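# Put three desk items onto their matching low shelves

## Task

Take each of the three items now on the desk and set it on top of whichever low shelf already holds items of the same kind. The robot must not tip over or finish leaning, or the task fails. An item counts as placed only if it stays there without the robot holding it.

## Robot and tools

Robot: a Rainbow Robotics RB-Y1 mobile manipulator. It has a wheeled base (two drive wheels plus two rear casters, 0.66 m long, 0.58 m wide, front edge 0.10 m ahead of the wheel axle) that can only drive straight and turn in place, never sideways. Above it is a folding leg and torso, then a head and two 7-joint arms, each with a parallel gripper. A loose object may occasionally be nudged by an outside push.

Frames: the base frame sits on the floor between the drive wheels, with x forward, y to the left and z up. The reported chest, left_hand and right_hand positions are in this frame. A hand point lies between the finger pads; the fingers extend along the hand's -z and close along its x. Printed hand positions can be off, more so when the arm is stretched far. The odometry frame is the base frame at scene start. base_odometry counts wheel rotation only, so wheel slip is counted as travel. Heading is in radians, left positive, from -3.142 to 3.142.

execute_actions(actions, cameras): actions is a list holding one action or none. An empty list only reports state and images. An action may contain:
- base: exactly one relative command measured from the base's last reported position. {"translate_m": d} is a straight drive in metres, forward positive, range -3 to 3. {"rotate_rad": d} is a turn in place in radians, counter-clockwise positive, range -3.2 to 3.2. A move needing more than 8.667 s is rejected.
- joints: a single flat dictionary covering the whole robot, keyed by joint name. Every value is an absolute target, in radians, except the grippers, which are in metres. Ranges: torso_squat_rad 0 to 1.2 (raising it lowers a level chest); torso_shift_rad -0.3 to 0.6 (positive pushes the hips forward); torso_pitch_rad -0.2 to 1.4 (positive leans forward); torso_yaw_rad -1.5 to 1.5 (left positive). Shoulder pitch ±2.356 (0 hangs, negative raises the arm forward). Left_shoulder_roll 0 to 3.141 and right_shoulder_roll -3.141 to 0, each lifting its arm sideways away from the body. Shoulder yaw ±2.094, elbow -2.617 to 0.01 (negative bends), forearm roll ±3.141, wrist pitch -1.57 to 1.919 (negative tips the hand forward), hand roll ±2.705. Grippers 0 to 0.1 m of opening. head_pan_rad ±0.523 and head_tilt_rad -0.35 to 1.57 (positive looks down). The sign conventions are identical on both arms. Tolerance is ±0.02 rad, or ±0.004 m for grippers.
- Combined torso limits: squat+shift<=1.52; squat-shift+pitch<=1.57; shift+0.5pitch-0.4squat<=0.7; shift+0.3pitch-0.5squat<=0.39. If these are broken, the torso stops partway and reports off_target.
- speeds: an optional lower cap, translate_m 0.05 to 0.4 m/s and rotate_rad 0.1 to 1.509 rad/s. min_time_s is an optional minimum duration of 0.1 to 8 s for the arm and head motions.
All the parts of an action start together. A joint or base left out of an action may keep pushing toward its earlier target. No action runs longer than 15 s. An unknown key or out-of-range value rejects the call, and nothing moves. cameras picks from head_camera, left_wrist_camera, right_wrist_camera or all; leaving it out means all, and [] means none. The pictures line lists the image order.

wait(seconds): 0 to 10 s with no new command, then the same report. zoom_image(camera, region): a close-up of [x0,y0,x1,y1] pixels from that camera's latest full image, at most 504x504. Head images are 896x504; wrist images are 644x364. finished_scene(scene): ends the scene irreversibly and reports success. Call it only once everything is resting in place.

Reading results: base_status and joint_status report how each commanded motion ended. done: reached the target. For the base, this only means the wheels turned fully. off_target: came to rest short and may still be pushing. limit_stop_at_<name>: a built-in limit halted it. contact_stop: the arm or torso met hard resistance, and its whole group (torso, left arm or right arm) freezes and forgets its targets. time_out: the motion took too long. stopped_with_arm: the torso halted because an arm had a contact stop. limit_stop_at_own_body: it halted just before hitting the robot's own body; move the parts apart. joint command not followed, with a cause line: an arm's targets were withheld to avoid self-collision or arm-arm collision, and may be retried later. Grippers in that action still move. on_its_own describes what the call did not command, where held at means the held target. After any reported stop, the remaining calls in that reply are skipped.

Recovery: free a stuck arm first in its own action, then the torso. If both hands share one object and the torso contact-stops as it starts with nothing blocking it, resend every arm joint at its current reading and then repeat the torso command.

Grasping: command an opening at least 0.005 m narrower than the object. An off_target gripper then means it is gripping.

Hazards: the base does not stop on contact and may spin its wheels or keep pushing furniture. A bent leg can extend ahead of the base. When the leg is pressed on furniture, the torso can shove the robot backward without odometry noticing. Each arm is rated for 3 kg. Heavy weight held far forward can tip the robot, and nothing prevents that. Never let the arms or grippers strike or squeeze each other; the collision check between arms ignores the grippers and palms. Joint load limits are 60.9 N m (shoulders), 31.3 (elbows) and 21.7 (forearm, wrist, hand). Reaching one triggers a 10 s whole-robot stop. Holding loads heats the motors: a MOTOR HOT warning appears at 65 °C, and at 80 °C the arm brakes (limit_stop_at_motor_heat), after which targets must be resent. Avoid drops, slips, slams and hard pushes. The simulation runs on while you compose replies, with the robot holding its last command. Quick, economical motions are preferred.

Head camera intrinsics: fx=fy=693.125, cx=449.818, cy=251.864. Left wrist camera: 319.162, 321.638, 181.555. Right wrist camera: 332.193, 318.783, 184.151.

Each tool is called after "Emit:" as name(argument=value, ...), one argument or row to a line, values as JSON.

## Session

Emit:
execute_actions(
  actions=[
    {"base":{"rotate_rad":-1.0}},
  ],
  cameras=["head_camera"],
)

Emit:
execute_actions(
  actions=[
    {"base":{"rotate_rad":-1.0}},
  ],
  cameras=["head_camera"],
)

Emit:
execute_actions(
  actions=[
    {"base":{"rotate_rad":-1.0}},
  ],
  cameras=["head_camera"],
)

Emit:
execute_actions(
  actions=[
    {"base":{"rotate_rad":-1.0}},
  ],
  cameras=["head_camera"],
)

Emit:
execute_actions(
  actions=[
    {"base":{"rotate_rad":-1.0}},
  ],
  cameras=["head_camera"],
)

Emit:
execute_actions(
  actions=[
    {"base":{"rotate_rad":-1.0}},
  ],
  cameras=["head_camera"],
)

Scene clock: 3.20 s.
base_odometry: x=+0.000 y=+0.000 heading=-1.000 (m, m, rad; odometry frame)
base_status: done
joint_positions: torso_squat_rad=+0.350 torso_shift_rad=+0.000 torso_pitch_rad=-0.001 torso_yaw_rad=-0.001 left_shoulder_pitch_rad=+0.011 left_shoulder_roll_rad=+0.003 left_shoulder_yaw_rad=+0.031 left_elbow_rad=-0.266 left_forearm_roll_rad=-0.029 left_wrist_pitch_rad=-0.009 left_hand_roll_rad=+0.044 left_gripper_m=+0.099 right_shoulder_pitch_rad=+0.040 right_shoulder_roll_rad=+0.000 right_shoulder_yaw_rad=-0.038 right_elbow_rad=-0.150 right_forearm_roll_rad=+0.019 right_wrist_pitch_rad=-0.002 right_hand_roll_rad=+0.014 right_gripper_m=+0.100 head_pan_rad=+0.000 head_tilt_rad=+0.400
joint_status: not commanded
chest: x=-0.2286 y=+0.0010 z=+1.2474 quat_wxyz=(+1.000, -0.001, +0.000, +0.000) (m; base frame)
left_hand: x=-0.1046 y=+0.2268 z=+0.5729 quat_wxyz=(+0.991, +0.002, -0.133, +0.024) (m; base frame)
right_hand: x=-0.1837 y=-0.2241 z=+0.5640 quat_wxyz=(+0.998, -0.004, -0.057, -0.010) (m; base frame)
pictures: head_camera
Images, in order (width x height): head_camera 896x504.

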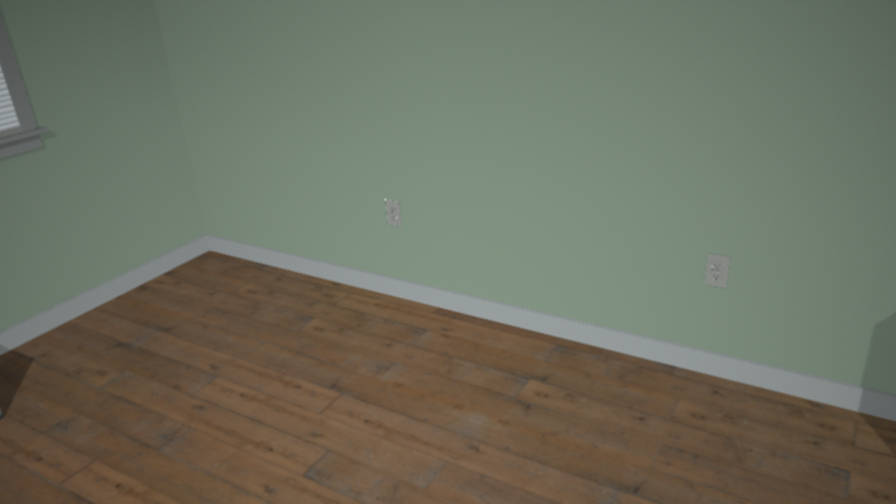

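Scene clock: 6.40 s.
base_odometry: x=+0.000 y=+0.000 heading=-1.999 (m, m, rad; odometry frame)
base_status: done
joint_positions: torso_squat_rad=+0.350 torso_shift_rad=+0.000 torso_pitch_rad=-0.001 torso_yaw_rad=-0.001 left_shoulder_pitch_rad=+0.011 left_shoulder_roll_rad=+0.003 left_shoulder_yaw_rad=+0.031 left_elbow_rad=-0.266 left_forearm_roll_rad=-0.029 left_wrist_pitch_rad=-0.009 left_hand_roll_rad=+0.044 left_gripper_m=+0.099 right_shoulder_pitch_rad=+0.040 right_shoulder_roll_rad=+0.000 right_shoulder_yaw_rad=-0.038 right_elbow_rad=-0.150 right_forearm_roll_rad=+0.019 right_wrist_pitch_rad=-0.002 right_hand_roll_rad=+0.014 right_gripper_m=+0.100 head_pan_rad=+0.000 head_tilt_rad=+0.400
joint_status: not commanded
chest: x=-0.2286 y=+0.0010 z=+1.2474 quat_wxyz=(+1.000, -0.001, +0.000, +0.000) (m; base frame)
left_hand: x=-0.1046 y=+0.2268 z=+0.5729 quat_wxyz=(+0.991, +0.002, -0.133, +0.024) (m; base frame)
right_hand: x=-0.1837 y=-0.2241 z=+0.5640 quat_wxyz=(+0.998, -0.004, -0.057, -0.010) (m; base frame)
pictures: head_camera
Images, in order (width x height): head_camera 896x504.

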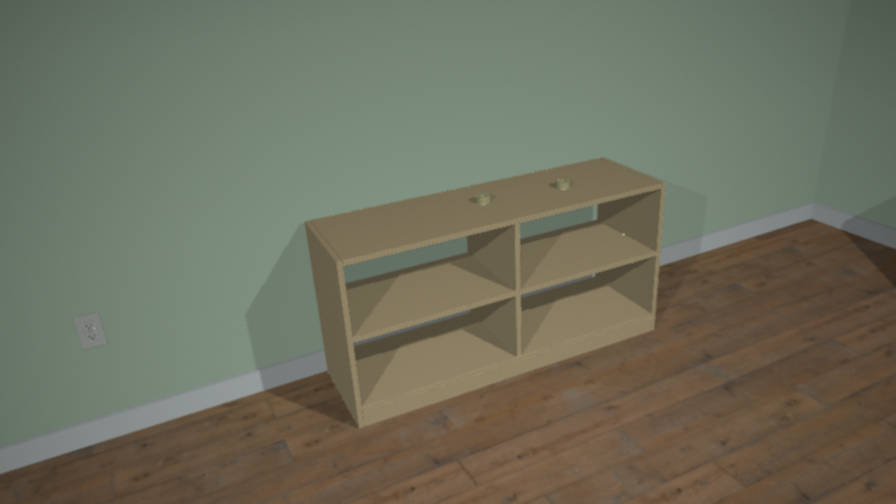

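Scene clock: 9.60 s.
base_odometry: x=+0.000 y=+0.000 heading=-2.999 (m, m, rad; odometry frame)
base_status: done
joint_positions: torso_squat_rad=+0.350 torso_shift_rad=+0.000 torso_pitch_rad=-0.001 torso_yaw_rad=-0.001 left_shoulder_pitch_rad=+0.011 left_shoulder_roll_rad=+0.003 left_shoulder_yaw_rad=+0.031 left_elbow_rad=-0.266 left_forearm_roll_rad=-0.029 left_wrist_pitch_rad=-0.009 left_hand_roll_rad=+0.044 left_gripper_m=+0.099 right_shoulder_pitch_rad=+0.040 right_shoulder_roll_rad=+0.000 right_shoulder_yaw_rad=-0.038 right_elbow_rad=-0.150 right_forearm_roll_rad=+0.019 right_wrist_pitch_rad=-0.002 right_hand_roll_rad=+0.014 right_gripper_m=+0.100 head_pan_rad=+0.000 head_tilt_rad=+0.400
joint_status: not commanded
chest: x=-0.2286 y=+0.0010 z=+1.2474 quat_wxyz=(+1.000, -0.001, +0.000, +0.000) (m; base frame)
left_hand: x=-0.1046 y=+0.2268 z=+0.5729 quat_wxyz=(+0.991, +0.002, -0.133, +0.024) (m; base frame)
right_hand: x=-0.1837 y=-0.2241 z=+0.5640 quat_wxyz=(+0.998, -0.004, -0.057, -0.010) (m; base frame)
pictures: head_camera
Images, in order (width x height): head_camera 896x504.

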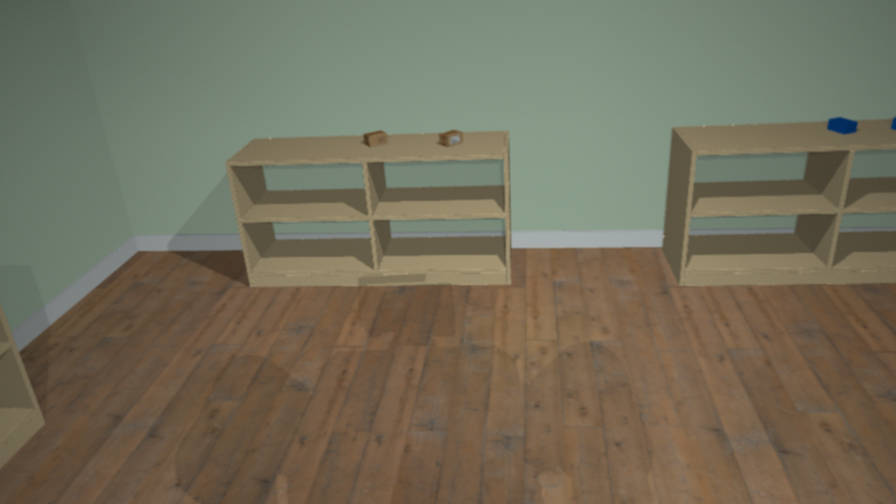

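Scene clock: 12.80 s.
base_odometry: x=+0.000 y=+0.000 heading=+2.285 (m, m, rad; odometry frame)
base_status: done
joint_positions: torso_squat_rad=+0.350 torso_shift_rad=+0.000 torso_pitch_rad=-0.001 torso_yaw_rad=-0.001 left_shoulder_pitch_rad=+0.011 left_shoulder_roll_rad=+0.003 left_shoulder_yaw_rad=+0.031 left_elbow_rad=-0.266 left_forearm_roll_rad=-0.029 left_wrist_pitch_rad=-0.009 left_hand_roll_rad=+0.044 left_gripper_m=+0.099 right_shoulder_pitch_rad=+0.040 right_shoulder_roll_rad=+0.000 right_shoulder_yaw_rad=-0.038 right_elbow_rad=-0.150 right_forearm_roll_rad=+0.019 right_wrist_pitch_rad=-0.002 right_hand_roll_rad=+0.014 right_gripper_m=+0.100 head_pan_rad=+0.000 head_tilt_rad=+0.400
joint_status: not commanded
chest: x=-0.2286 y=+0.0010 z=+1.2474 quat_wxyz=(+1.000, -0.001, +0.000, +0.000) (m; base frame)
left_hand: x=-0.1046 y=+0.2268 z=+0.5729 quat_wxyz=(+0.991, +0.002, -0.133, +0.024) (m; base frame)
right_hand: x=-0.1837 y=-0.2241 z=+0.5640 quat_wxyz=(+0.998, -0.004, -0.057, -0.010) (m; base frame)
pictures: head_camera
Images, in order (width x height): head_camera 896x504.

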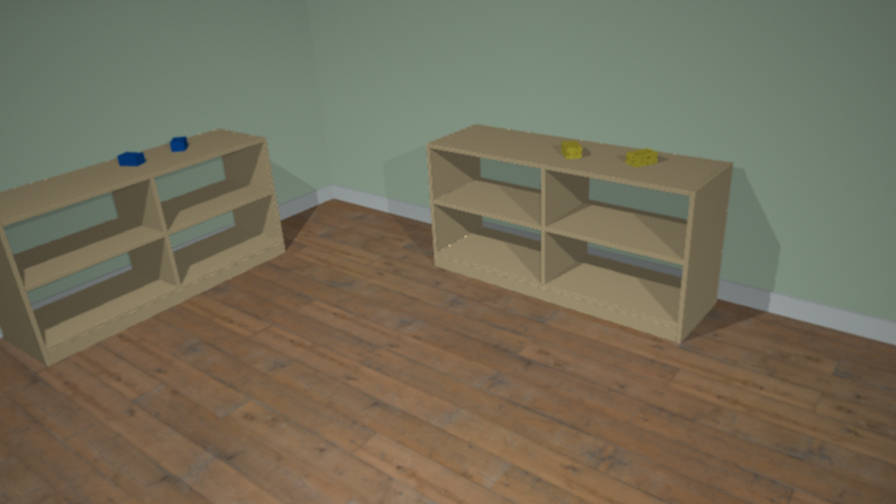

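Scene clock: 16.00 s.
base_odometry: x=+0.000 y=+0.000 heading=+1.286 (m, m, rad; odometry frame)
base_status: done
joint_positions: torso_squat_rad=+0.350 torso_shift_rad=+0.000 torso_pitch_rad=-0.001 torso_yaw_rad=-0.001 left_shoulder_pitch_rad=+0.011 left_shoulder_roll_rad=+0.003 left_shoulder_yaw_rad=+0.031 left_elbow_rad=-0.266 left_forearm_roll_rad=-0.029 left_wrist_pitch_rad=-0.009 left_hand_roll_rad=+0.044 left_gripper_m=+0.099 right_shoulder_pitch_rad=+0.040 right_shoulder_roll_rad=+0.000 right_shoulder_yaw_rad=-0.038 right_elbow_rad=-0.150 right_forearm_roll_rad=+0.019 right_wrist_pitch_rad=-0.002 right_hand_roll_rad=+0.014 right_gripper_m=+0.100 head_pan_rad=+0.000 head_tilt_rad=+0.400
joint_status: not commanded
chest: x=-0.2286 y=+0.0010 z=+1.2474 quat_wxyz=(+1.000, -0.001, +0.000, +0.000) (m; base frame)
left_hand: x=-0.1046 y=+0.2268 z=+0.5729 quat_wxyz=(+0.991, +0.002, -0.133, +0.024) (m; base frame)
right_hand: x=-0.1837 y=-0.2241 z=+0.5640 quat_wxyz=(+0.998, -0.004, -0.057, -0.010) (m; base frame)
pictures: head_camera
Images, in order (width x height): head_camera 896x504.

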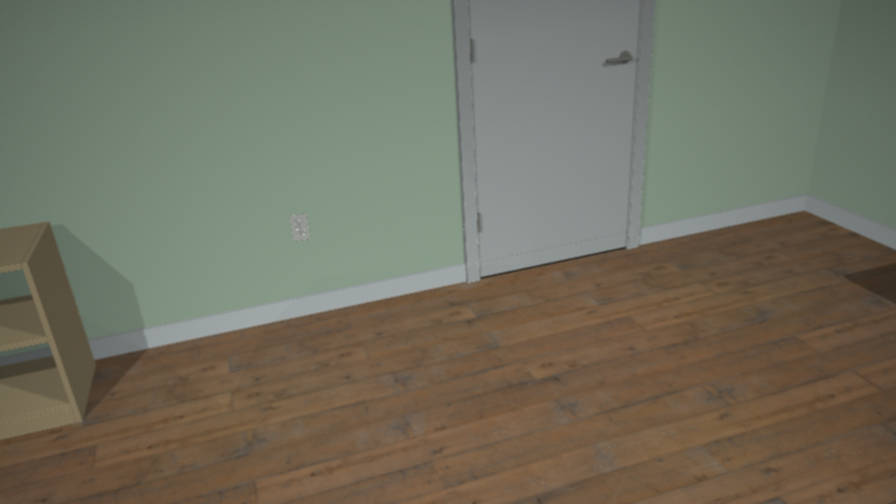

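Scene clock: 19.20 s.
base_odometry: x=+0.000 y=+0.000 heading=+0.286 (m, m, rad; odometry frame)
base_status: done
joint_positions: torso_squat_rad=+0.350 torso_shift_rad=+0.000 torso_pitch_rad=-0.001 torso_yaw_rad=-0.001 left_shoulder_pitch_rad=+0.011 left_shoulder_roll_rad=+0.003 left_shoulder_yaw_rad=+0.031 left_elbow_rad=-0.266 left_forearm_roll_rad=-0.029 left_wrist_pitch_rad=-0.009 left_hand_roll_rad=+0.044 left_gripper_m=+0.099 right_shoulder_pitch_rad=+0.040 right_shoulder_roll_rad=+0.000 right_shoulder_yaw_rad=-0.038 right_elbow_rad=-0.150 right_forearm_roll_rad=+0.019 right_wrist_pitch_rad=-0.002 right_hand_roll_rad=+0.014 right_gripper_m=+0.100 head_pan_rad=+0.000 head_tilt_rad=+0.400
joint_status: not commanded
chest: x=-0.2286 y=+0.0010 z=+1.2474 quat_wxyz=(+1.000, -0.001, +0.000, +0.000) (m; base frame)
left_hand: x=-0.1046 y=+0.2268 z=+0.5729 quat_wxyz=(+0.991, +0.002, -0.133, +0.024) (m; base frame)
right_hand: x=-0.1837 y=-0.2241 z=+0.5640 quat_wxyz=(+0.998, -0.004, -0.057, -0.010) (m; base frame)
pictures: head_camera
Images, in order (width x height): head_camera 896x504.

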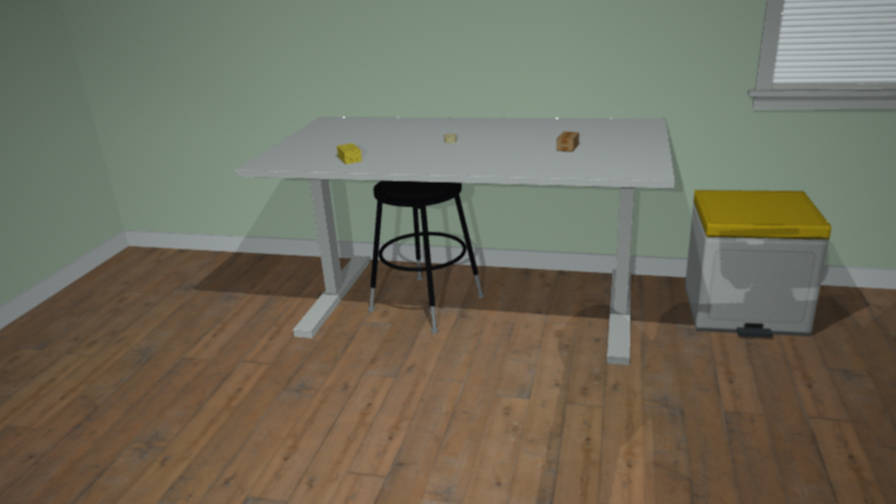

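Emit:
execute_actions(
  actions=[
    {"base":{"translate_m":1.6},"joints":{"head_tilt_rad":0.6,"left_shoulder_pitch_rad":-1.22,"left_shoulder_roll_rad":0.27,"left_elbow_rad":-0.55,"left_wrist_pitch_rad":1.2,"right_shoulder_pitch_rad":-1.22,"right_shoulder_roll_rad":-0.27,"right_elbow_rad":-0.55,"right_wrist_pitch_rad":1.2}},
  ],
  cameras=[],
)

Emit:
execute_actions(
  actions=[
    {"base":{"rotate_rad":-0.18}},
  ],
  cameras=["head_camera"],
)

Scene clock: 29.17 s.
base_odometry: x=+1.535 y=+0.451 heading=+0.286 (m, m, rad; odometry frame)
base_status: done
joint_positions: torso_squat_rad=+0.350 torso_shift_rad=+0.000 torso_pitch_rad=-0.001 torso_yaw_rad=-0.001 left_shoulder_pitch_rad=-1.220 left_shoulder_roll_rad=+0.270 left_shoulder_yaw_rad=+0.031 left_elbow_rad=-0.550 left_forearm_roll_rad=-0.029 left_wrist_pitch_rad=+1.200 left_hand_roll_rad=+0.044 left_gripper_m=+0.099 right_shoulder_pitch_rad=-1.220 right_shoulder_roll_rad=-0.270 right_shoulder_yaw_rad=-0.038 right_elbow_rad=-0.550 right_forearm_roll_rad=+0.019 right_wrist_pitch_rad=+1.200 right_hand_roll_rad=+0.014 right_gripper_m=+0.100 head_pan_rad=+0.000 head_tilt_rad=+0.600
joint_status: all done
chest: x=-0.2285 y=+0.0009 z=+1.2474 quat_wxyz=(+1.000, -0.001, +0.000, +0.000) (m; base frame)
left_hand: x=+0.4214 y=+0.2564 z=+1.0862 quat_wxyz=(+0.950, +0.138, -0.276, -0.051) (m; base frame)
right_hand: x=+0.4212 y=-0.2537 z=+1.0868 quat_wxyz=(+0.949, -0.141, -0.272, +0.076) (m; base frame)
pictures: none
No camera images: the call's "cameras" was empty. Leave "cameras" out to get every camera's image.

Scene clock: 30.97 s.
base_odometry: x=+1.535 y=+0.451 heading=+0.106 (m, m, rad; odometry frame)
base_status: done
joint_positions: torso_squat_rad=+0.350 torso_shift_rad=+0.000 torso_pitch_rad=-0.001 torso_yaw_rad=-0.001 left_shoulder_pitch_rad=-1.220 left_shoulder_roll_rad=+0.270 left_shoulder_yaw_rad=+0.031 left_elbow_rad=-0.550 left_forearm_roll_rad=-0.029 left_wrist_pitch_rad=+1.200 left_hand_roll_rad=+0.044 left_gripper_m=+0.099 right_shoulder_pitch_rad=-1.220 right_shoulder_roll_rad=-0.270 right_shoulder_yaw_rad=-0.038 right_elbow_rad=-0.550 right_forearm_roll_rad=+0.019 right_wrist_pitch_rad=+1.200 right_hand_roll_rad=+0.014 right_gripper_m=+0.100 head_pan_rad=+0.000 head_tilt_rad=+0.600
joint_status: not commanded
chest: x=-0.2285 y=+0.0010 z=+1.2474 quat_wxyz=(+1.000, -0.001, +0.000, +0.000) (m; base frame)
left_hand: x=+0.4215 y=+0.2563 z=+1.0862 quat_wxyz=(+0.950, +0.138, -0.276, -0.051) (m; base frame)
right_hand: x=+0.4212 y=-0.2538 z=+1.0868 quat_wxyz=(+0.949, -0.141, -0.272, +0.076) (m; base frame)
pictures: head_camera
Images, in order (width x height): head_camera 896x504.

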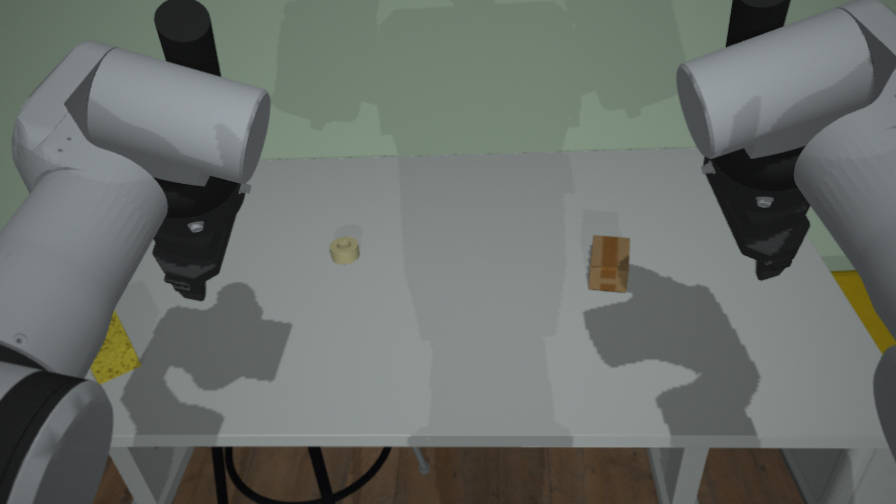

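Emit:
execute_actions(
  actions=[
    {"base":{"translate_m":0.4},"joints":{"torso_pitch_rad":0.6,"torso_squat_rad":0.0,"head_tilt_rad":0.5,"left_shoulder_pitch_rad":-1.6,"left_elbow_rad":-0.25,"left_wrist_pitch_rad":1.1,"right_shoulder_pitch_rad":-1.6,"right_elbow_rad":-0.25,"right_wrist_pitch_rad":1.1,"right_hand_roll_rad":1.57}},
  ],
)

Scene clock: 36.83 s.
base_odometry: x=+1.933 y=+0.493 heading=+0.106 (m, m, rad; odometry frame)
base_status: done
joint_positions: torso_squat_rad=+0.000 torso_shift_rad=+0.000 torso_pitch_rad=+0.600 torso_yaw_rad=-0.001 left_shoulder_pitch_rad=-1.600 left_shoulder_roll_rad=+0.270 left_shoulder_yaw_rad=+0.031 left_elbow_rad=-0.250 left_forearm_roll_rad=-0.029 left_wrist_pitch_rad=+1.100 left_hand_roll_rad=+0.044 left_gripper_m=+0.099 right_shoulder_pitch_rad=-1.600 right_shoulder_roll_rad=-0.270 right_shoulder_yaw_rad=-0.038 right_elbow_rad=-0.250 right_forearm_roll_rad=+0.019 right_wrist_pitch_rad=+1.100 right_hand_roll_rad=+1.570 right_gripper_m=+0.100 head_pan_rad=+0.000 head_tilt_rad=+0.500
joint_status: all done
chest: x=-0.0535 y=+0.0009 z=+1.2359 quat_wxyz=(+0.955, -0.001, +0.296, +0.000) (m; base frame)
left_hand: x=+0.4996 y=+0.2023 z=+0.8312 quat_wxyz=(+0.985, +0.110, -0.070, -0.114) (m; base frame)
right_hand: x=+0.4992 y=-0.1993 z=+0.8315 quat_wxyz=(+0.602, -0.123, +0.028, +0.788) (m; base frame)
pictures: head_camera, left_wrist_camera, right_wrist_camera
Images, in order (width x height): head_camera 896x504, left_wrist_camera 644x364, right_wrist_camera 644x364.

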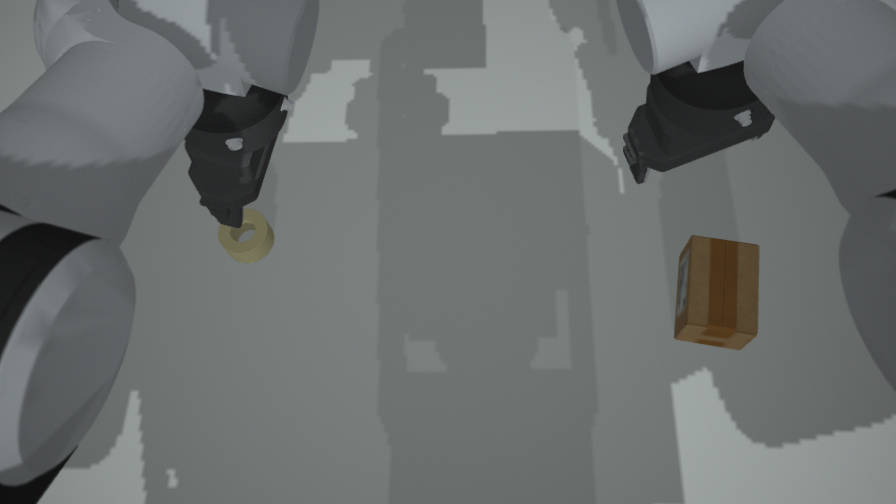

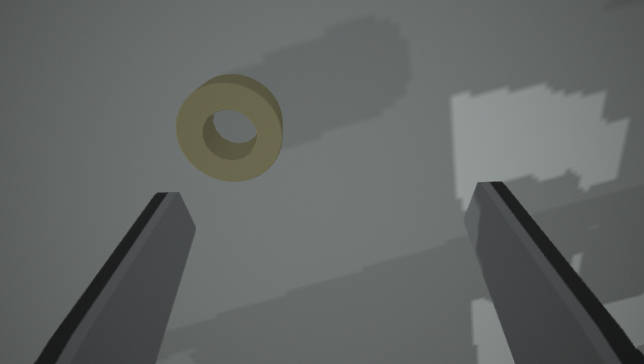

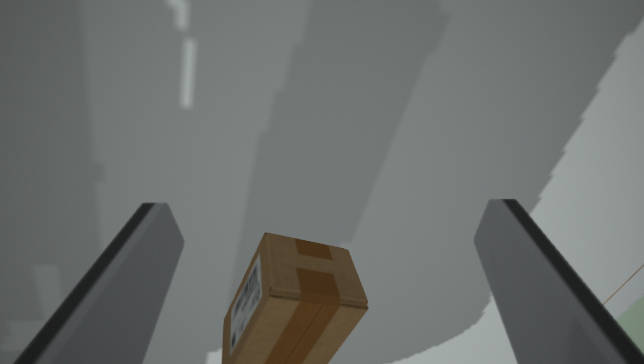

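Emit:
execute_actions(
  actions=[
    {"joints":{"left_shoulder_pitch_rad":-1.5,"left_elbow_rad":-0.3,"left_wrist_pitch_rad":1.0,"right_shoulder_pitch_rad":-1.42,"right_elbow_rad":-0.45,"right_wrist_pitch_rad":1.1,"right_shoulder_roll_rad":-0.42}},
  ],
)

Scene clock: 41.13 s.
base_odometry: x=+1.933 y=+0.493 heading=+0.106 (m, m, rad; odometry frame)
base_status: not commanded
joint_positions: torso_squat_rad=+0.000 torso_shift_rad=+0.000 torso_pitch_rad=+0.600 torso_yaw_rad=-0.001 left_shoulder_pitch_rad=-1.500 left_shoulder_roll_rad=+0.270 left_shoulder_yaw_rad=+0.031 left_elbow_rad=-0.300 left_forearm_roll_rad=-0.029 left_wrist_pitch_rad=+1.000 left_hand_roll_rad=+0.044 left_gripper_m=+0.099 right_shoulder_pitch_rad=-1.420 right_shoulder_roll_rad=-0.420 right_shoulder_yaw_rad=-0.038 right_elbow_rad=-0.450 right_forearm_roll_rad=+0.019 right_wrist_pitch_rad=+1.100 right_hand_roll_rad=+1.570 right_gripper_m=+0.100 head_pan_rad=+0.000 head_tilt_rad=+0.500
joint_status: all done
chest: x=-0.0536 y=+0.0009 z=+1.2359 quat_wxyz=(+0.955, -0.001, +0.296, +0.000) (m; base frame)
left_hand: x=+0.4925 y=+0.2124 z=+0.7989 quat_wxyz=(+0.983, +0.104, -0.094, -0.114) (m; base frame)
right_hand: x=+0.5021 y=-0.3142 z=+0.8270 quat_wxyz=(+0.640, -0.176, +0.047, +0.747) (m; base frame)
pictures: head_camera, left_wrist_camera, right_wrist_camera
Images, in order (width x height): head_camera 896x504, left_wrist_camera 644x364, right_wrist_camera 644x364.

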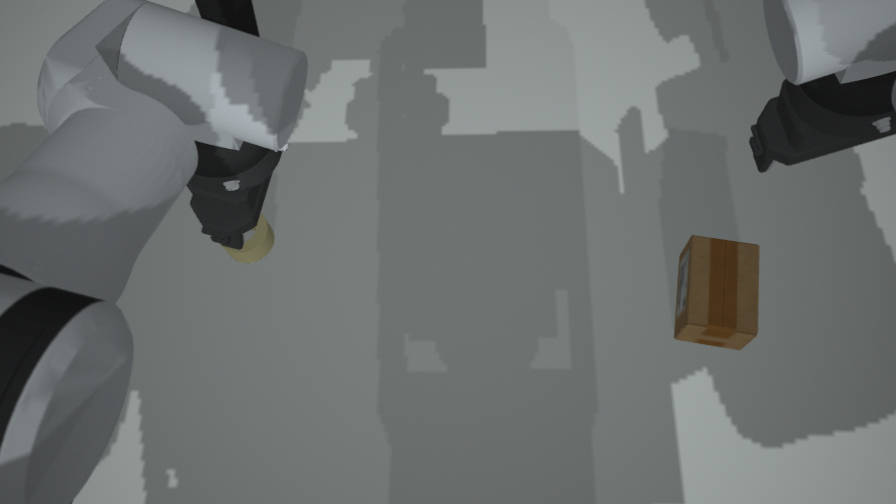

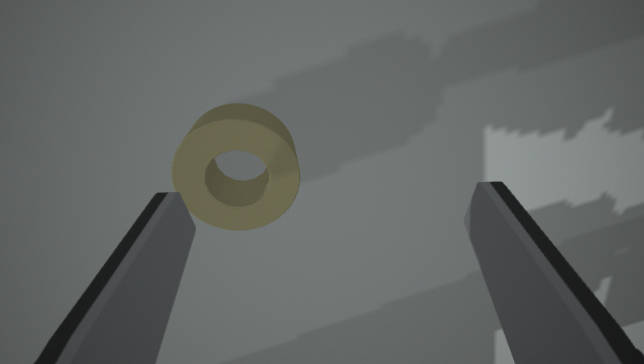

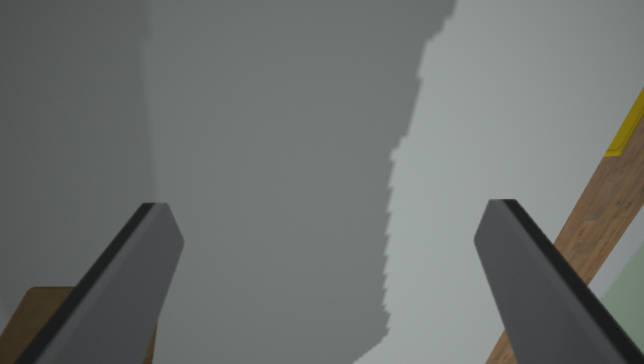

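Emit:
execute_actions(
  actions=[
    {"base":{"translate_m":-0.035},"joints":{"right_shoulder_pitch_rad":-1.33,"right_elbow_rad":-0.55,"right_shoulder_roll_rad":-0.31}},
  ],
)

Scene clock: 44.33 s.
base_odometry: x=+1.898 y=+0.490 heading=+0.106 (m, m, rad; odometry frame)
base_status: done
joint_positions: torso_squat_rad=+0.000 torso_shift_rad=+0.000 torso_pitch_rad=+0.600 torso_yaw_rad=-0.001 left_shoulder_pitch_rad=-1.500 left_shoulder_roll_rad=+0.270 left_shoulder_yaw_rad=+0.031 left_elbow_rad=-0.300 left_forearm_roll_rad=-0.029 left_wrist_pitch_rad=+1.000 left_hand_roll_rad=+0.044 left_gripper_m=+0.099 right_shoulder_pitch_rad=-1.330 right_shoulder_roll_rad=-0.310 right_shoulder_yaw_rad=-0.038 right_elbow_rad=-0.550 right_forearm_roll_rad=+0.019 right_wrist_pitch_rad=+1.100 right_hand_roll_rad=+1.570 right_gripper_m=+0.100 head_pan_rad=+0.000 head_tilt_rad=+0.500
joint_status: all done
chest: x=-0.0536 y=+0.0009 z=+1.2359 quat_wxyz=(+0.955, -0.001, +0.296, +0.000) (m; base frame)
left_hand: x=+0.4925 y=+0.2124 z=+0.7990 quat_wxyz=(+0.983, +0.104, -0.094, -0.114) (m; base frame)
right_hand: x=+0.4769 y=-0.2499 z=+0.7888 quat_wxyz=(+0.617, -0.144, +0.022, +0.773) (m; base frame)
pictures: head_camera, left_wrist_camera, right_wrist_camera
Images, in order (width x height): head_camera 896x504, left_wrist_camera 644x364, right_wrist_camera 644x364.

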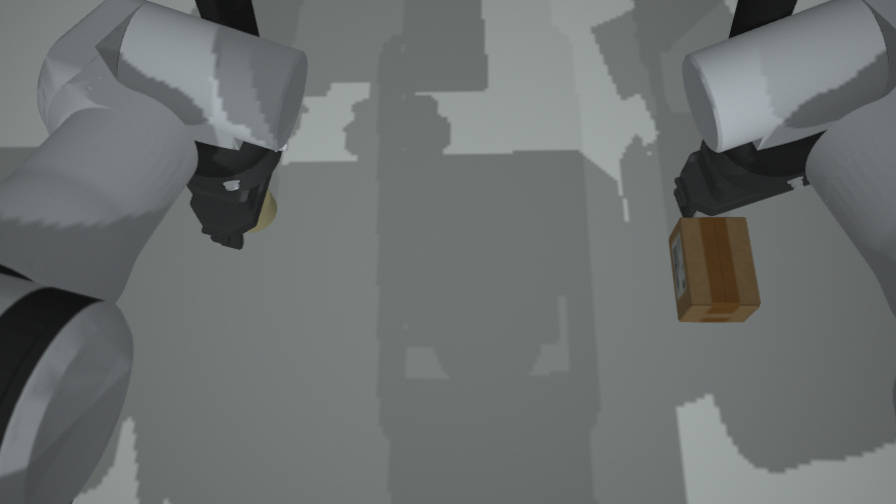

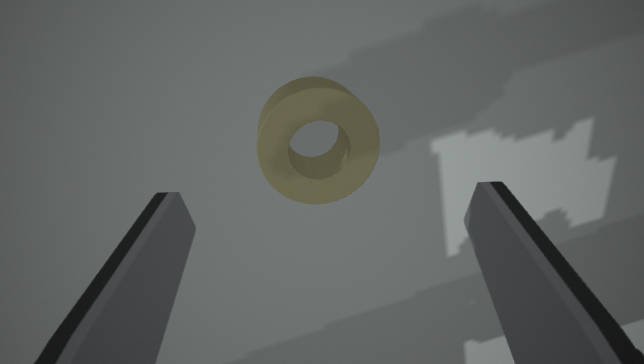

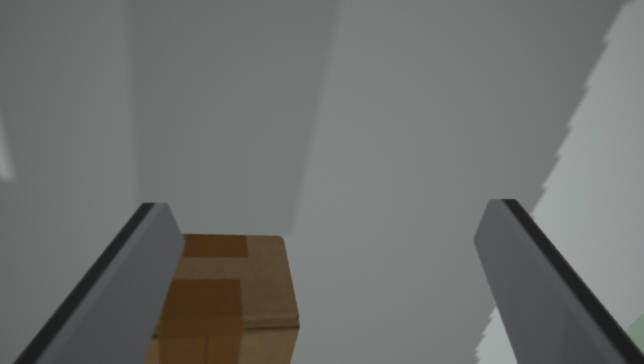

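Emit:
execute_actions(
  actions=[
    {"joints":{"left_shoulder_pitch_rad":-1.42,"left_wrist_pitch_rad":0.95,"right_shoulder_pitch_rad":-1.22,"right_elbow_rad":-0.8,"right_wrist_pitch_rad":1.25,"right_shoulder_roll_rad":-0.22}},
  ],
)

Scene clock: 49.37 s.
base_odometry: x=+1.898 y=+0.490 heading=+0.106 (m, m, rad; odometry frame)
base_status: not commanded
joint_positions: torso_squat_rad=+0.000 torso_shift_rad=-0.001 torso_pitch_rad=+0.599 torso_yaw_rad=-0.001 left_shoulder_pitch_rad=-1.423 left_shoulder_roll_rad=+0.270 left_shoulder_yaw_rad=+0.031 left_elbow_rad=-0.302 left_forearm_roll_rad=-0.029 left_wrist_pitch_rad=+0.949 left_hand_roll_rad=+0.044 left_gripper_m=+0.099 right_shoulder_pitch_rad=-1.220 right_shoulder_roll_rad=-0.220 right_shoulder_yaw_rad=-0.038 right_elbow_rad=-0.800 right_forearm_roll_rad=+0.019 right_wrist_pitch_rad=+1.250 right_hand_roll_rad=+1.570 right_gripper_m=+0.100 head_pan_rad=+0.000 head_tilt_rad=+0.500
joint_status: all done
chest: x=-0.0542 y=+0.0008 z=+1.2361 quat_wxyz=(+0.956, -0.001, +0.295, +0.000) (m; base frame)
left_hand: x=+0.4672 y=+0.2270 z=+0.7669 quat_wxyz=(+0.985, +0.105, -0.084, -0.111) (m; base frame)
right_hand: x=+0.4513 y=-0.1946 z=+0.7886 quat_wxyz=(+0.607, -0.110, +0.004, +0.787) (m; base frame)
pictures: head_camera, left_wrist_camera, right_wrist_camera
Images, in order (width x height): head_camera 896x504, left_wrist_camera 644x364, right_wrist_camera 644x364.

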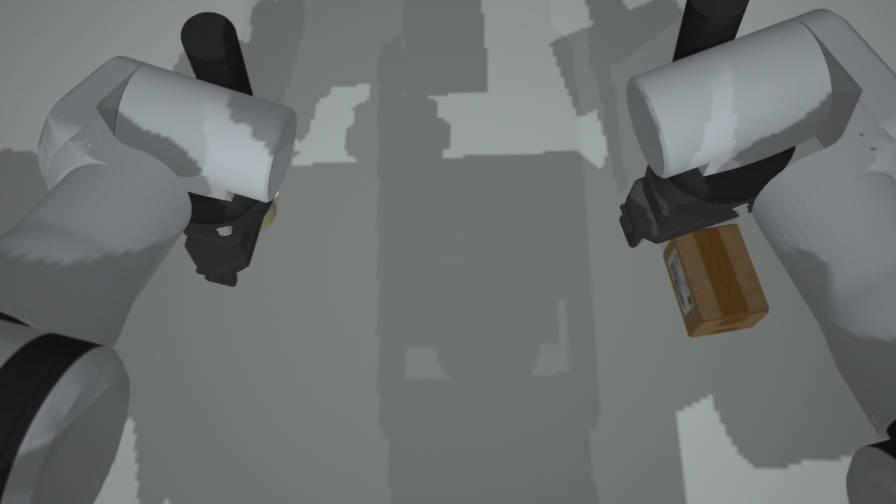

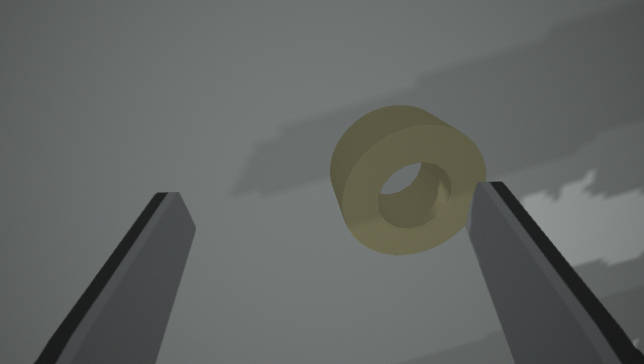

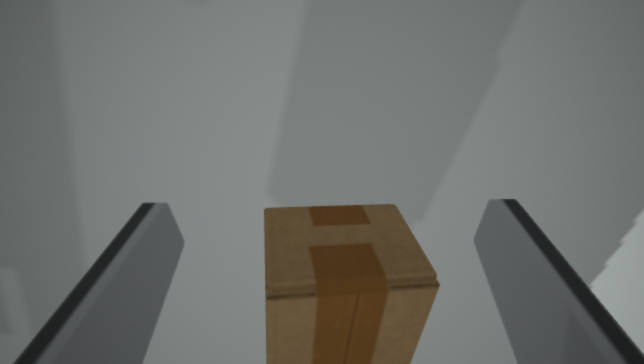

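Close left; bring the right further back.

Emit:
execute_actions(
  actions=[
    {"joints":{"left_gripper_m":0,"right_shoulder_pitch_rad":-1.1,"right_elbow_rad":-1.0,"right_wrist_pitch_rad":1.3,"right_shoulder_roll_rad":-0.24}},
  ],
)

Scene clock: 52.13 s.
base_odometry: x=+1.898 y=+0.490 heading=+0.106 (m, m, rad; odometry frame)
base_status: not commanded
joint_positions: torso_squat_rad=+0.001 torso_shift_rad=-0.001 torso_pitch_rad=+0.598 torso_yaw_rad=-0.001 left_shoulder_pitch_rad=-1.426 left_shoulder_roll_rad=+0.271 left_shoulder_yaw_rad=+0.031 left_elbow_rad=-0.305 left_forearm_roll_rad=-0.029 left_wrist_pitch_rad=+0.949 left_hand_roll_rad=+0.044 left_gripper_m=+0.039 right_shoulder_pitch_rad=-1.100 right_shoulder_roll_rad=-0.240 right_shoulder_yaw_rad=-0.038 right_elbow_rad=-1.000 right_forearm_roll_rad=+0.019 right_wrist_pitch_rad=+1.300 right_hand_roll_rad=+1.570 right_gripper_m=+0.100 head_pan_rad=+0.000 head_tilt_rad=+0.500
joint_status: left_gripper_m off_target (ended at +0.039, target +0.000); the others done
chest: x=-0.0546 y=+0.0006 z=+1.2363 quat_wxyz=(+0.956, -0.001, +0.295, +0.000) (m; base frame)
left_hand: x=+0.4697 y=+0.2264 z=+0.7696 quat_wxyz=(+0.984, +0.105, -0.087, -0.111) (m; base frame)
right_hand: x=+0.4419 y=-0.2150 z=+0.7941 quat_wxyz=(+0.614, -0.127, -0.005, +0.779) (m; base frame)
pictures: head_camera, left_wrist_camera, right_wrist_camera
Images, in order (width x height): head_camera 896x504, left_wrist_camera 644x364, right_wrist_camera 644x364.

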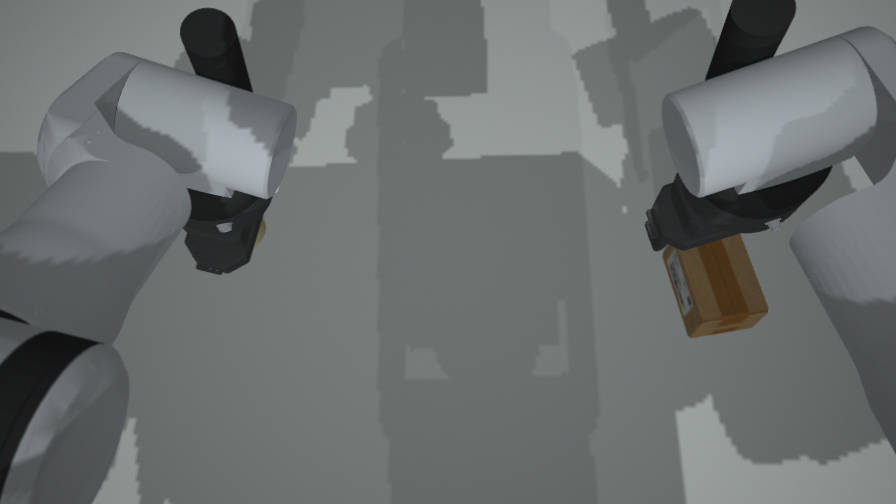

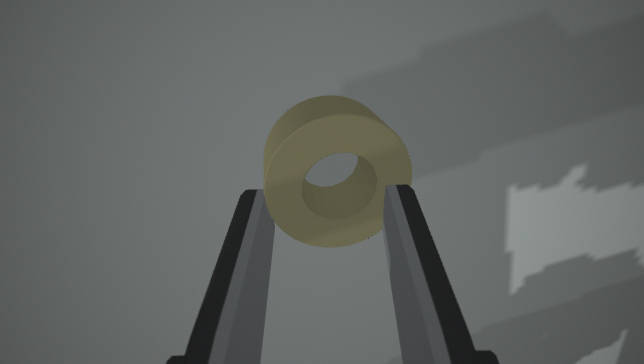

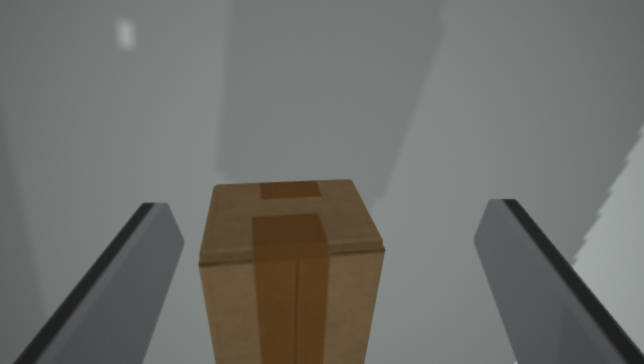

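Emit:
execute_actions(
  actions=[
    {"joints":{"left_shoulder_pitch_rad":-1.6}},
  ],
  cameras=[],
)

Emit:
execute_actions(
  actions=[
    {"base":{"translate_m":-0.06}},
  ],
  cameras=[],
)

Emit:
execute_actions(
  actions=[
    {"joints":{"right_shoulder_pitch_rad":-1.05}},
  ],
  cameras=["head_camera","right_wrist_camera"],
)

Scene clock: 55.80 s.
base_odometry: x=+1.898 y=+0.490 heading=+0.106 (m, m, rad; odometry frame)
base_status: not commanded
joint_positions: torso_squat_rad=+0.000 torso_shift_rad=+0.000 torso_pitch_rad=+0.600 torso_yaw_rad=-0.001 left_shoulder_pitch_rad=-1.600 left_shoulder_roll_rad=+0.270 left_shoulder_yaw_rad=+0.031 left_elbow_rad=-0.300 left_forearm_roll_rad=-0.029 left_wrist_pitch_rad=+0.950 left_hand_roll_rad=+0.044 left_gripper_m=+0.000 right_shoulder_pitch_rad=-1.100 right_shoulder_roll_rad=-0.240 right_shoulder_yaw_rad=-0.038 right_elbow_rad=-1.000 right_forearm_roll_rad=+0.019 right_wrist_pitch_rad=+1.300 right_hand_roll_rad=+1.570 right_gripper_m=+0.100 head_pan_rad=+0.000 head_tilt_rad=+0.500
joint_status: all done
on_its_own: left_gripper_m moved -0.039 to your old target +0.000
chest: x=-0.0536 y=+0.0009 z=+1.2359 quat_wxyz=(+0.955, -0.001, +0.295, +0.000) (m; base frame)
left_hand: x=+0.5477 y=+0.1850 z=+0.8520 quat_wxyz=(+0.973, +0.095, -0.168, -0.124) (m; base frame)
right_hand: x=+0.4421 y=-0.2149 z=+0.7928 quat_wxyz=(+0.614, -0.126, -0.004, +0.779) (m; base frame)
pictures: none
No camera images: the call's "cameras" was empty. Leave "cameras" out to get every camera's image.

Scene clock: 57.00 s.
base_odometry: x=+1.839 y=+0.483 heading=+0.106 (m, m, rad; odometry frame)
base_status: done
joint_positions: torso_squat_rad=+0.000 torso_shift_rad=+0.000 torso_pitch_rad=+0.600 torso_yaw_rad=-0.001 left_shoulder_pitch_rad=-1.600 left_shoulder_roll_rad=+0.270 left_shoulder_yaw_rad=+0.031 left_elbow_rad=-0.300 left_forearm_roll_rad=-0.029 left_wrist_pitch_rad=+0.950 left_hand_roll_rad=+0.044 left_gripper_m=+0.000 right_shoulder_pitch_rad=-1.100 right_shoulder_roll_rad=-0.240 right_shoulder_yaw_rad=-0.038 right_elbow_rad=-1.000 right_forearm_roll_rad=+0.019 right_wrist_pitch_rad=+1.300 right_hand_roll_rad=+1.570 right_gripper_m=+0.100 head_pan_rad=+0.000 head_tilt_rad=+0.500
joint_status: not commanded
chest: x=-0.0536 y=+0.0009 z=+1.2359 quat_wxyz=(+0.955, -0.001, +0.296, +0.000) (m; base frame)
left_hand: x=+0.5476 y=+0.1850 z=+0.8518 quat_wxyz=(+0.973, +0.095, -0.167, -0.124) (m; base frame)
right_hand: x=+0.4420 y=-0.2149 z=+0.7927 quat_wxyz=(+0.614, -0.126, -0.004, +0.779) (m; base frame)
pictures: none
No camera images: the call's "cameras" was empty. Leave "cameras" out to get every camera's image.

Scene clock: 57.83 s.
base_odometry: x=+1.839 y=+0.483 heading=+0.106 (m, m, rad; odometry frame)
base_status: not commanded
joint_positions: torso_squat_rad=+0.000 torso_shift_rad=+0.000 torso_pitch_rad=+0.600 torso_yaw_rad=-0.001 left_shoulder_pitch_rad=-1.600 left_shoulder_roll_rad=+0.270 left_shoulder_yaw_rad=+0.031 left_elbow_rad=-0.300 left_forearm_roll_rad=-0.029 left_wrist_pitch_rad=+0.950 left_hand_roll_rad=+0.044 left_gripper_m=+0.000 right_shoulder_pitch_rad=-1.050 right_shoulder_roll_rad=-0.240 right_shoulder_yaw_rad=-0.038 right_elbow_rad=-1.000 right_forearm_roll_rad=+0.019 right_wrist_pitch_rad=+1.300 right_hand_roll_rad=+1.570 right_gripper_m=+0.100 head_pan_rad=+0.000 head_tilt_rad=+0.500
joint_status: all done
chest: x=-0.0536 y=+0.0009 z=+1.2359 quat_wxyz=(+0.955, -0.001, +0.296, +0.000) (m; base frame)
left_hand: x=+0.5475 y=+0.1849 z=+0.8518 quat_wxyz=(+0.973, +0.095, -0.167, -0.124) (m; base frame)
right_hand: x=+0.4175 y=-0.2262 z=+0.7721 quat_wxyz=(+0.619, -0.111, +0.015, +0.777) (m; base frame)
pictures: head_camera, right_wrist_camera
Images, in order (width x height): head_camera 896x504, right_wrist_camera 644x364.

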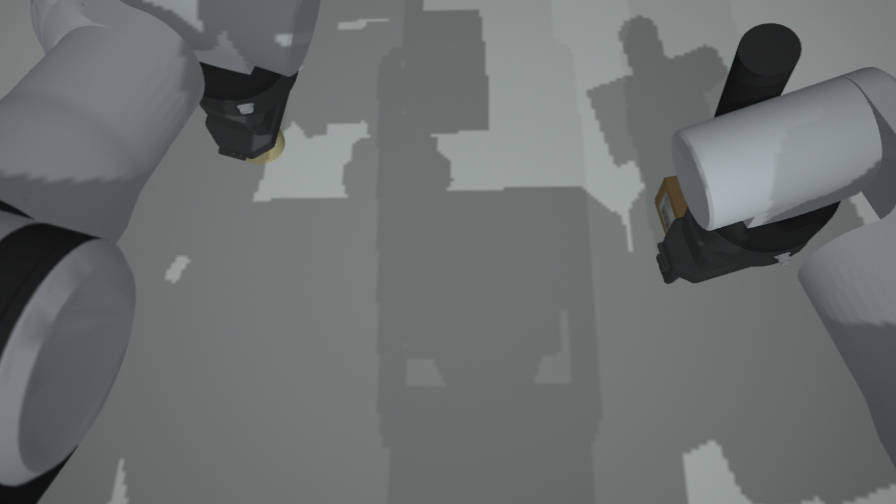

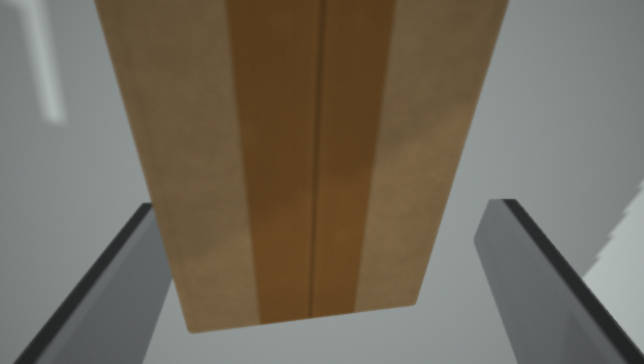

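Emit:
execute_actions(
  actions=[
    {"joints":{"right_gripper_m":0,"left_gripper_m":0.1}},
  ],
  cameras=[],
)

Emit:
execute_actions(
  actions=[
    {"joints":{"right_shoulder_pitch_rad":-1.35,"left_shoulder_pitch_rad":-1.55,"left_elbow_rad":-0.1,"left_wrist_pitch_rad":0.9}},
  ],
  cameras=["head_camera","left_wrist_camera"],
)

Scene clock: 63.20 s.
base_odometry: x=+1.839 y=+0.483 heading=+0.106 (m, m, rad; odometry frame)
base_status: not commanded
joint_positions: torso_squat_rad=+0.000 torso_shift_rad=+0.000 torso_pitch_rad=+0.600 torso_yaw_rad=-0.001 left_shoulder_pitch_rad=-1.600 left_shoulder_roll_rad=+0.270 left_shoulder_yaw_rad=+0.031 left_elbow_rad=-0.300 left_forearm_roll_rad=-0.029 left_wrist_pitch_rad=+0.950 left_hand_roll_rad=+0.044 left_gripper_m=+0.099 right_shoulder_pitch_rad=-1.050 right_shoulder_roll_rad=-0.240 right_shoulder_yaw_rad=-0.038 right_elbow_rad=-1.000 right_forearm_roll_rad=+0.019 right_wrist_pitch_rad=+1.300 right_hand_roll_rad=+1.570 right_gripper_m=+0.064 head_pan_rad=+0.000 head_tilt_rad=+0.500
joint_status: right_gripper_m off_target (ended at +0.064, target +0.000); the others done
chest: x=-0.0536 y=+0.0009 z=+1.2359 quat_wxyz=(+0.955, -0.001, +0.296, +0.000) (m; base frame)
left_hand: x=+0.5475 y=+0.1849 z=+0.8518 quat_wxyz=(+0.973, +0.095, -0.167, -0.124) (m; base frame)
right_hand: x=+0.4175 y=-0.2262 z=+0.7721 quat_wxyz=(+0.619, -0.111, +0.015, +0.777) (m; base frame)
pictures: none
No camera images: the call's "cameras" was empty. Leave "cameras" out to get every camera's image.

Scene clock: 64.17 s.
base_odometry: x=+1.839 y=+0.483 heading=+0.106 (m, m, rad; odometry frame)
base_status: not commanded
joint_positions: torso_squat_rad=+0.000 torso_shift_rad=+0.000 torso_pitch_rad=+0.600 torso_yaw_rad=-0.001 left_shoulder_pitch_rad=-1.550 left_shoulder_roll_rad=+0.270 left_shoulder_yaw_rad=+0.031 left_elbow_rad=-0.100 left_forearm_roll_rad=-0.029 left_wrist_pitch_rad=+0.900 left_hand_roll_rad=+0.044 left_gripper_m=+0.099 right_shoulder_pitch_rad=-1.350 right_shoulder_roll_rad=-0.240 right_shoulder_yaw_rad=-0.038 right_elbow_rad=-1.000 right_forearm_roll_rad=+0.019 right_wrist_pitch_rad=+1.300 right_hand_roll_rad=+1.570 right_gripper_m=+0.064 head_pan_rad=+0.000 head_tilt_rad=+0.500
joint_status: all done
chest: x=-0.0536 y=+0.0010 z=+1.2359 quat_wxyz=(+0.955, -0.001, +0.296, +0.000) (m; base frame)
left_hand: x=+0.4682 y=+0.2221 z=+0.7775 quat_wxyz=(+0.985, +0.108, -0.069, -0.115) (m; base frame)
right_hand: x=+0.5459 y=-0.1571 z=+0.9130 quat_wxyz=(+0.584, -0.201, -0.099, +0.780) (m; base frame)
pictures: head_camera, left_wrist_camera
Images, in order (width x height): head_camera 896x504, left_wrist_camera 644x364.

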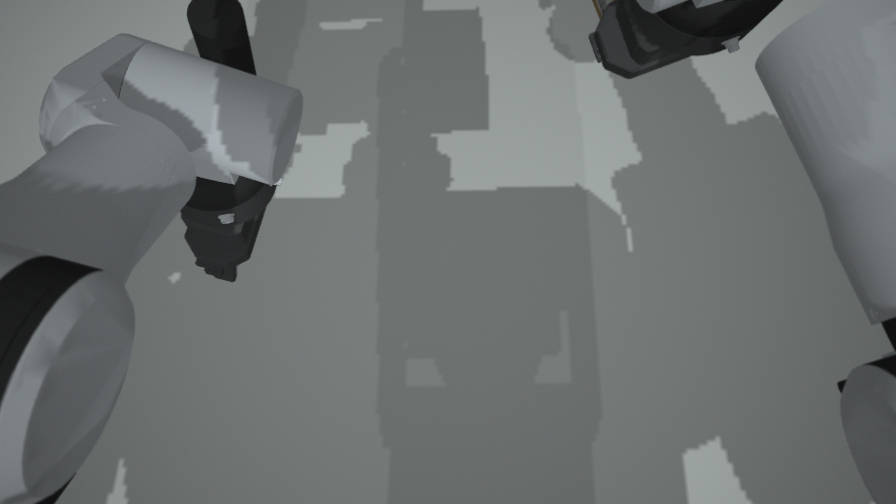

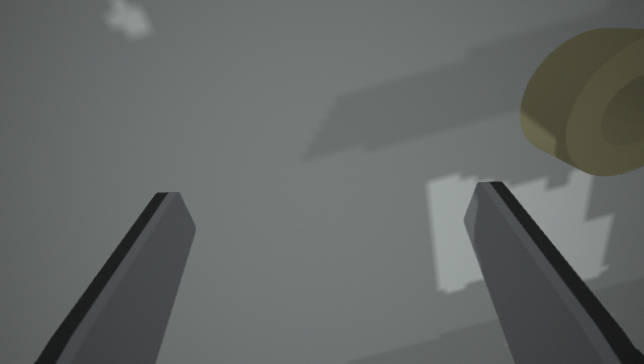

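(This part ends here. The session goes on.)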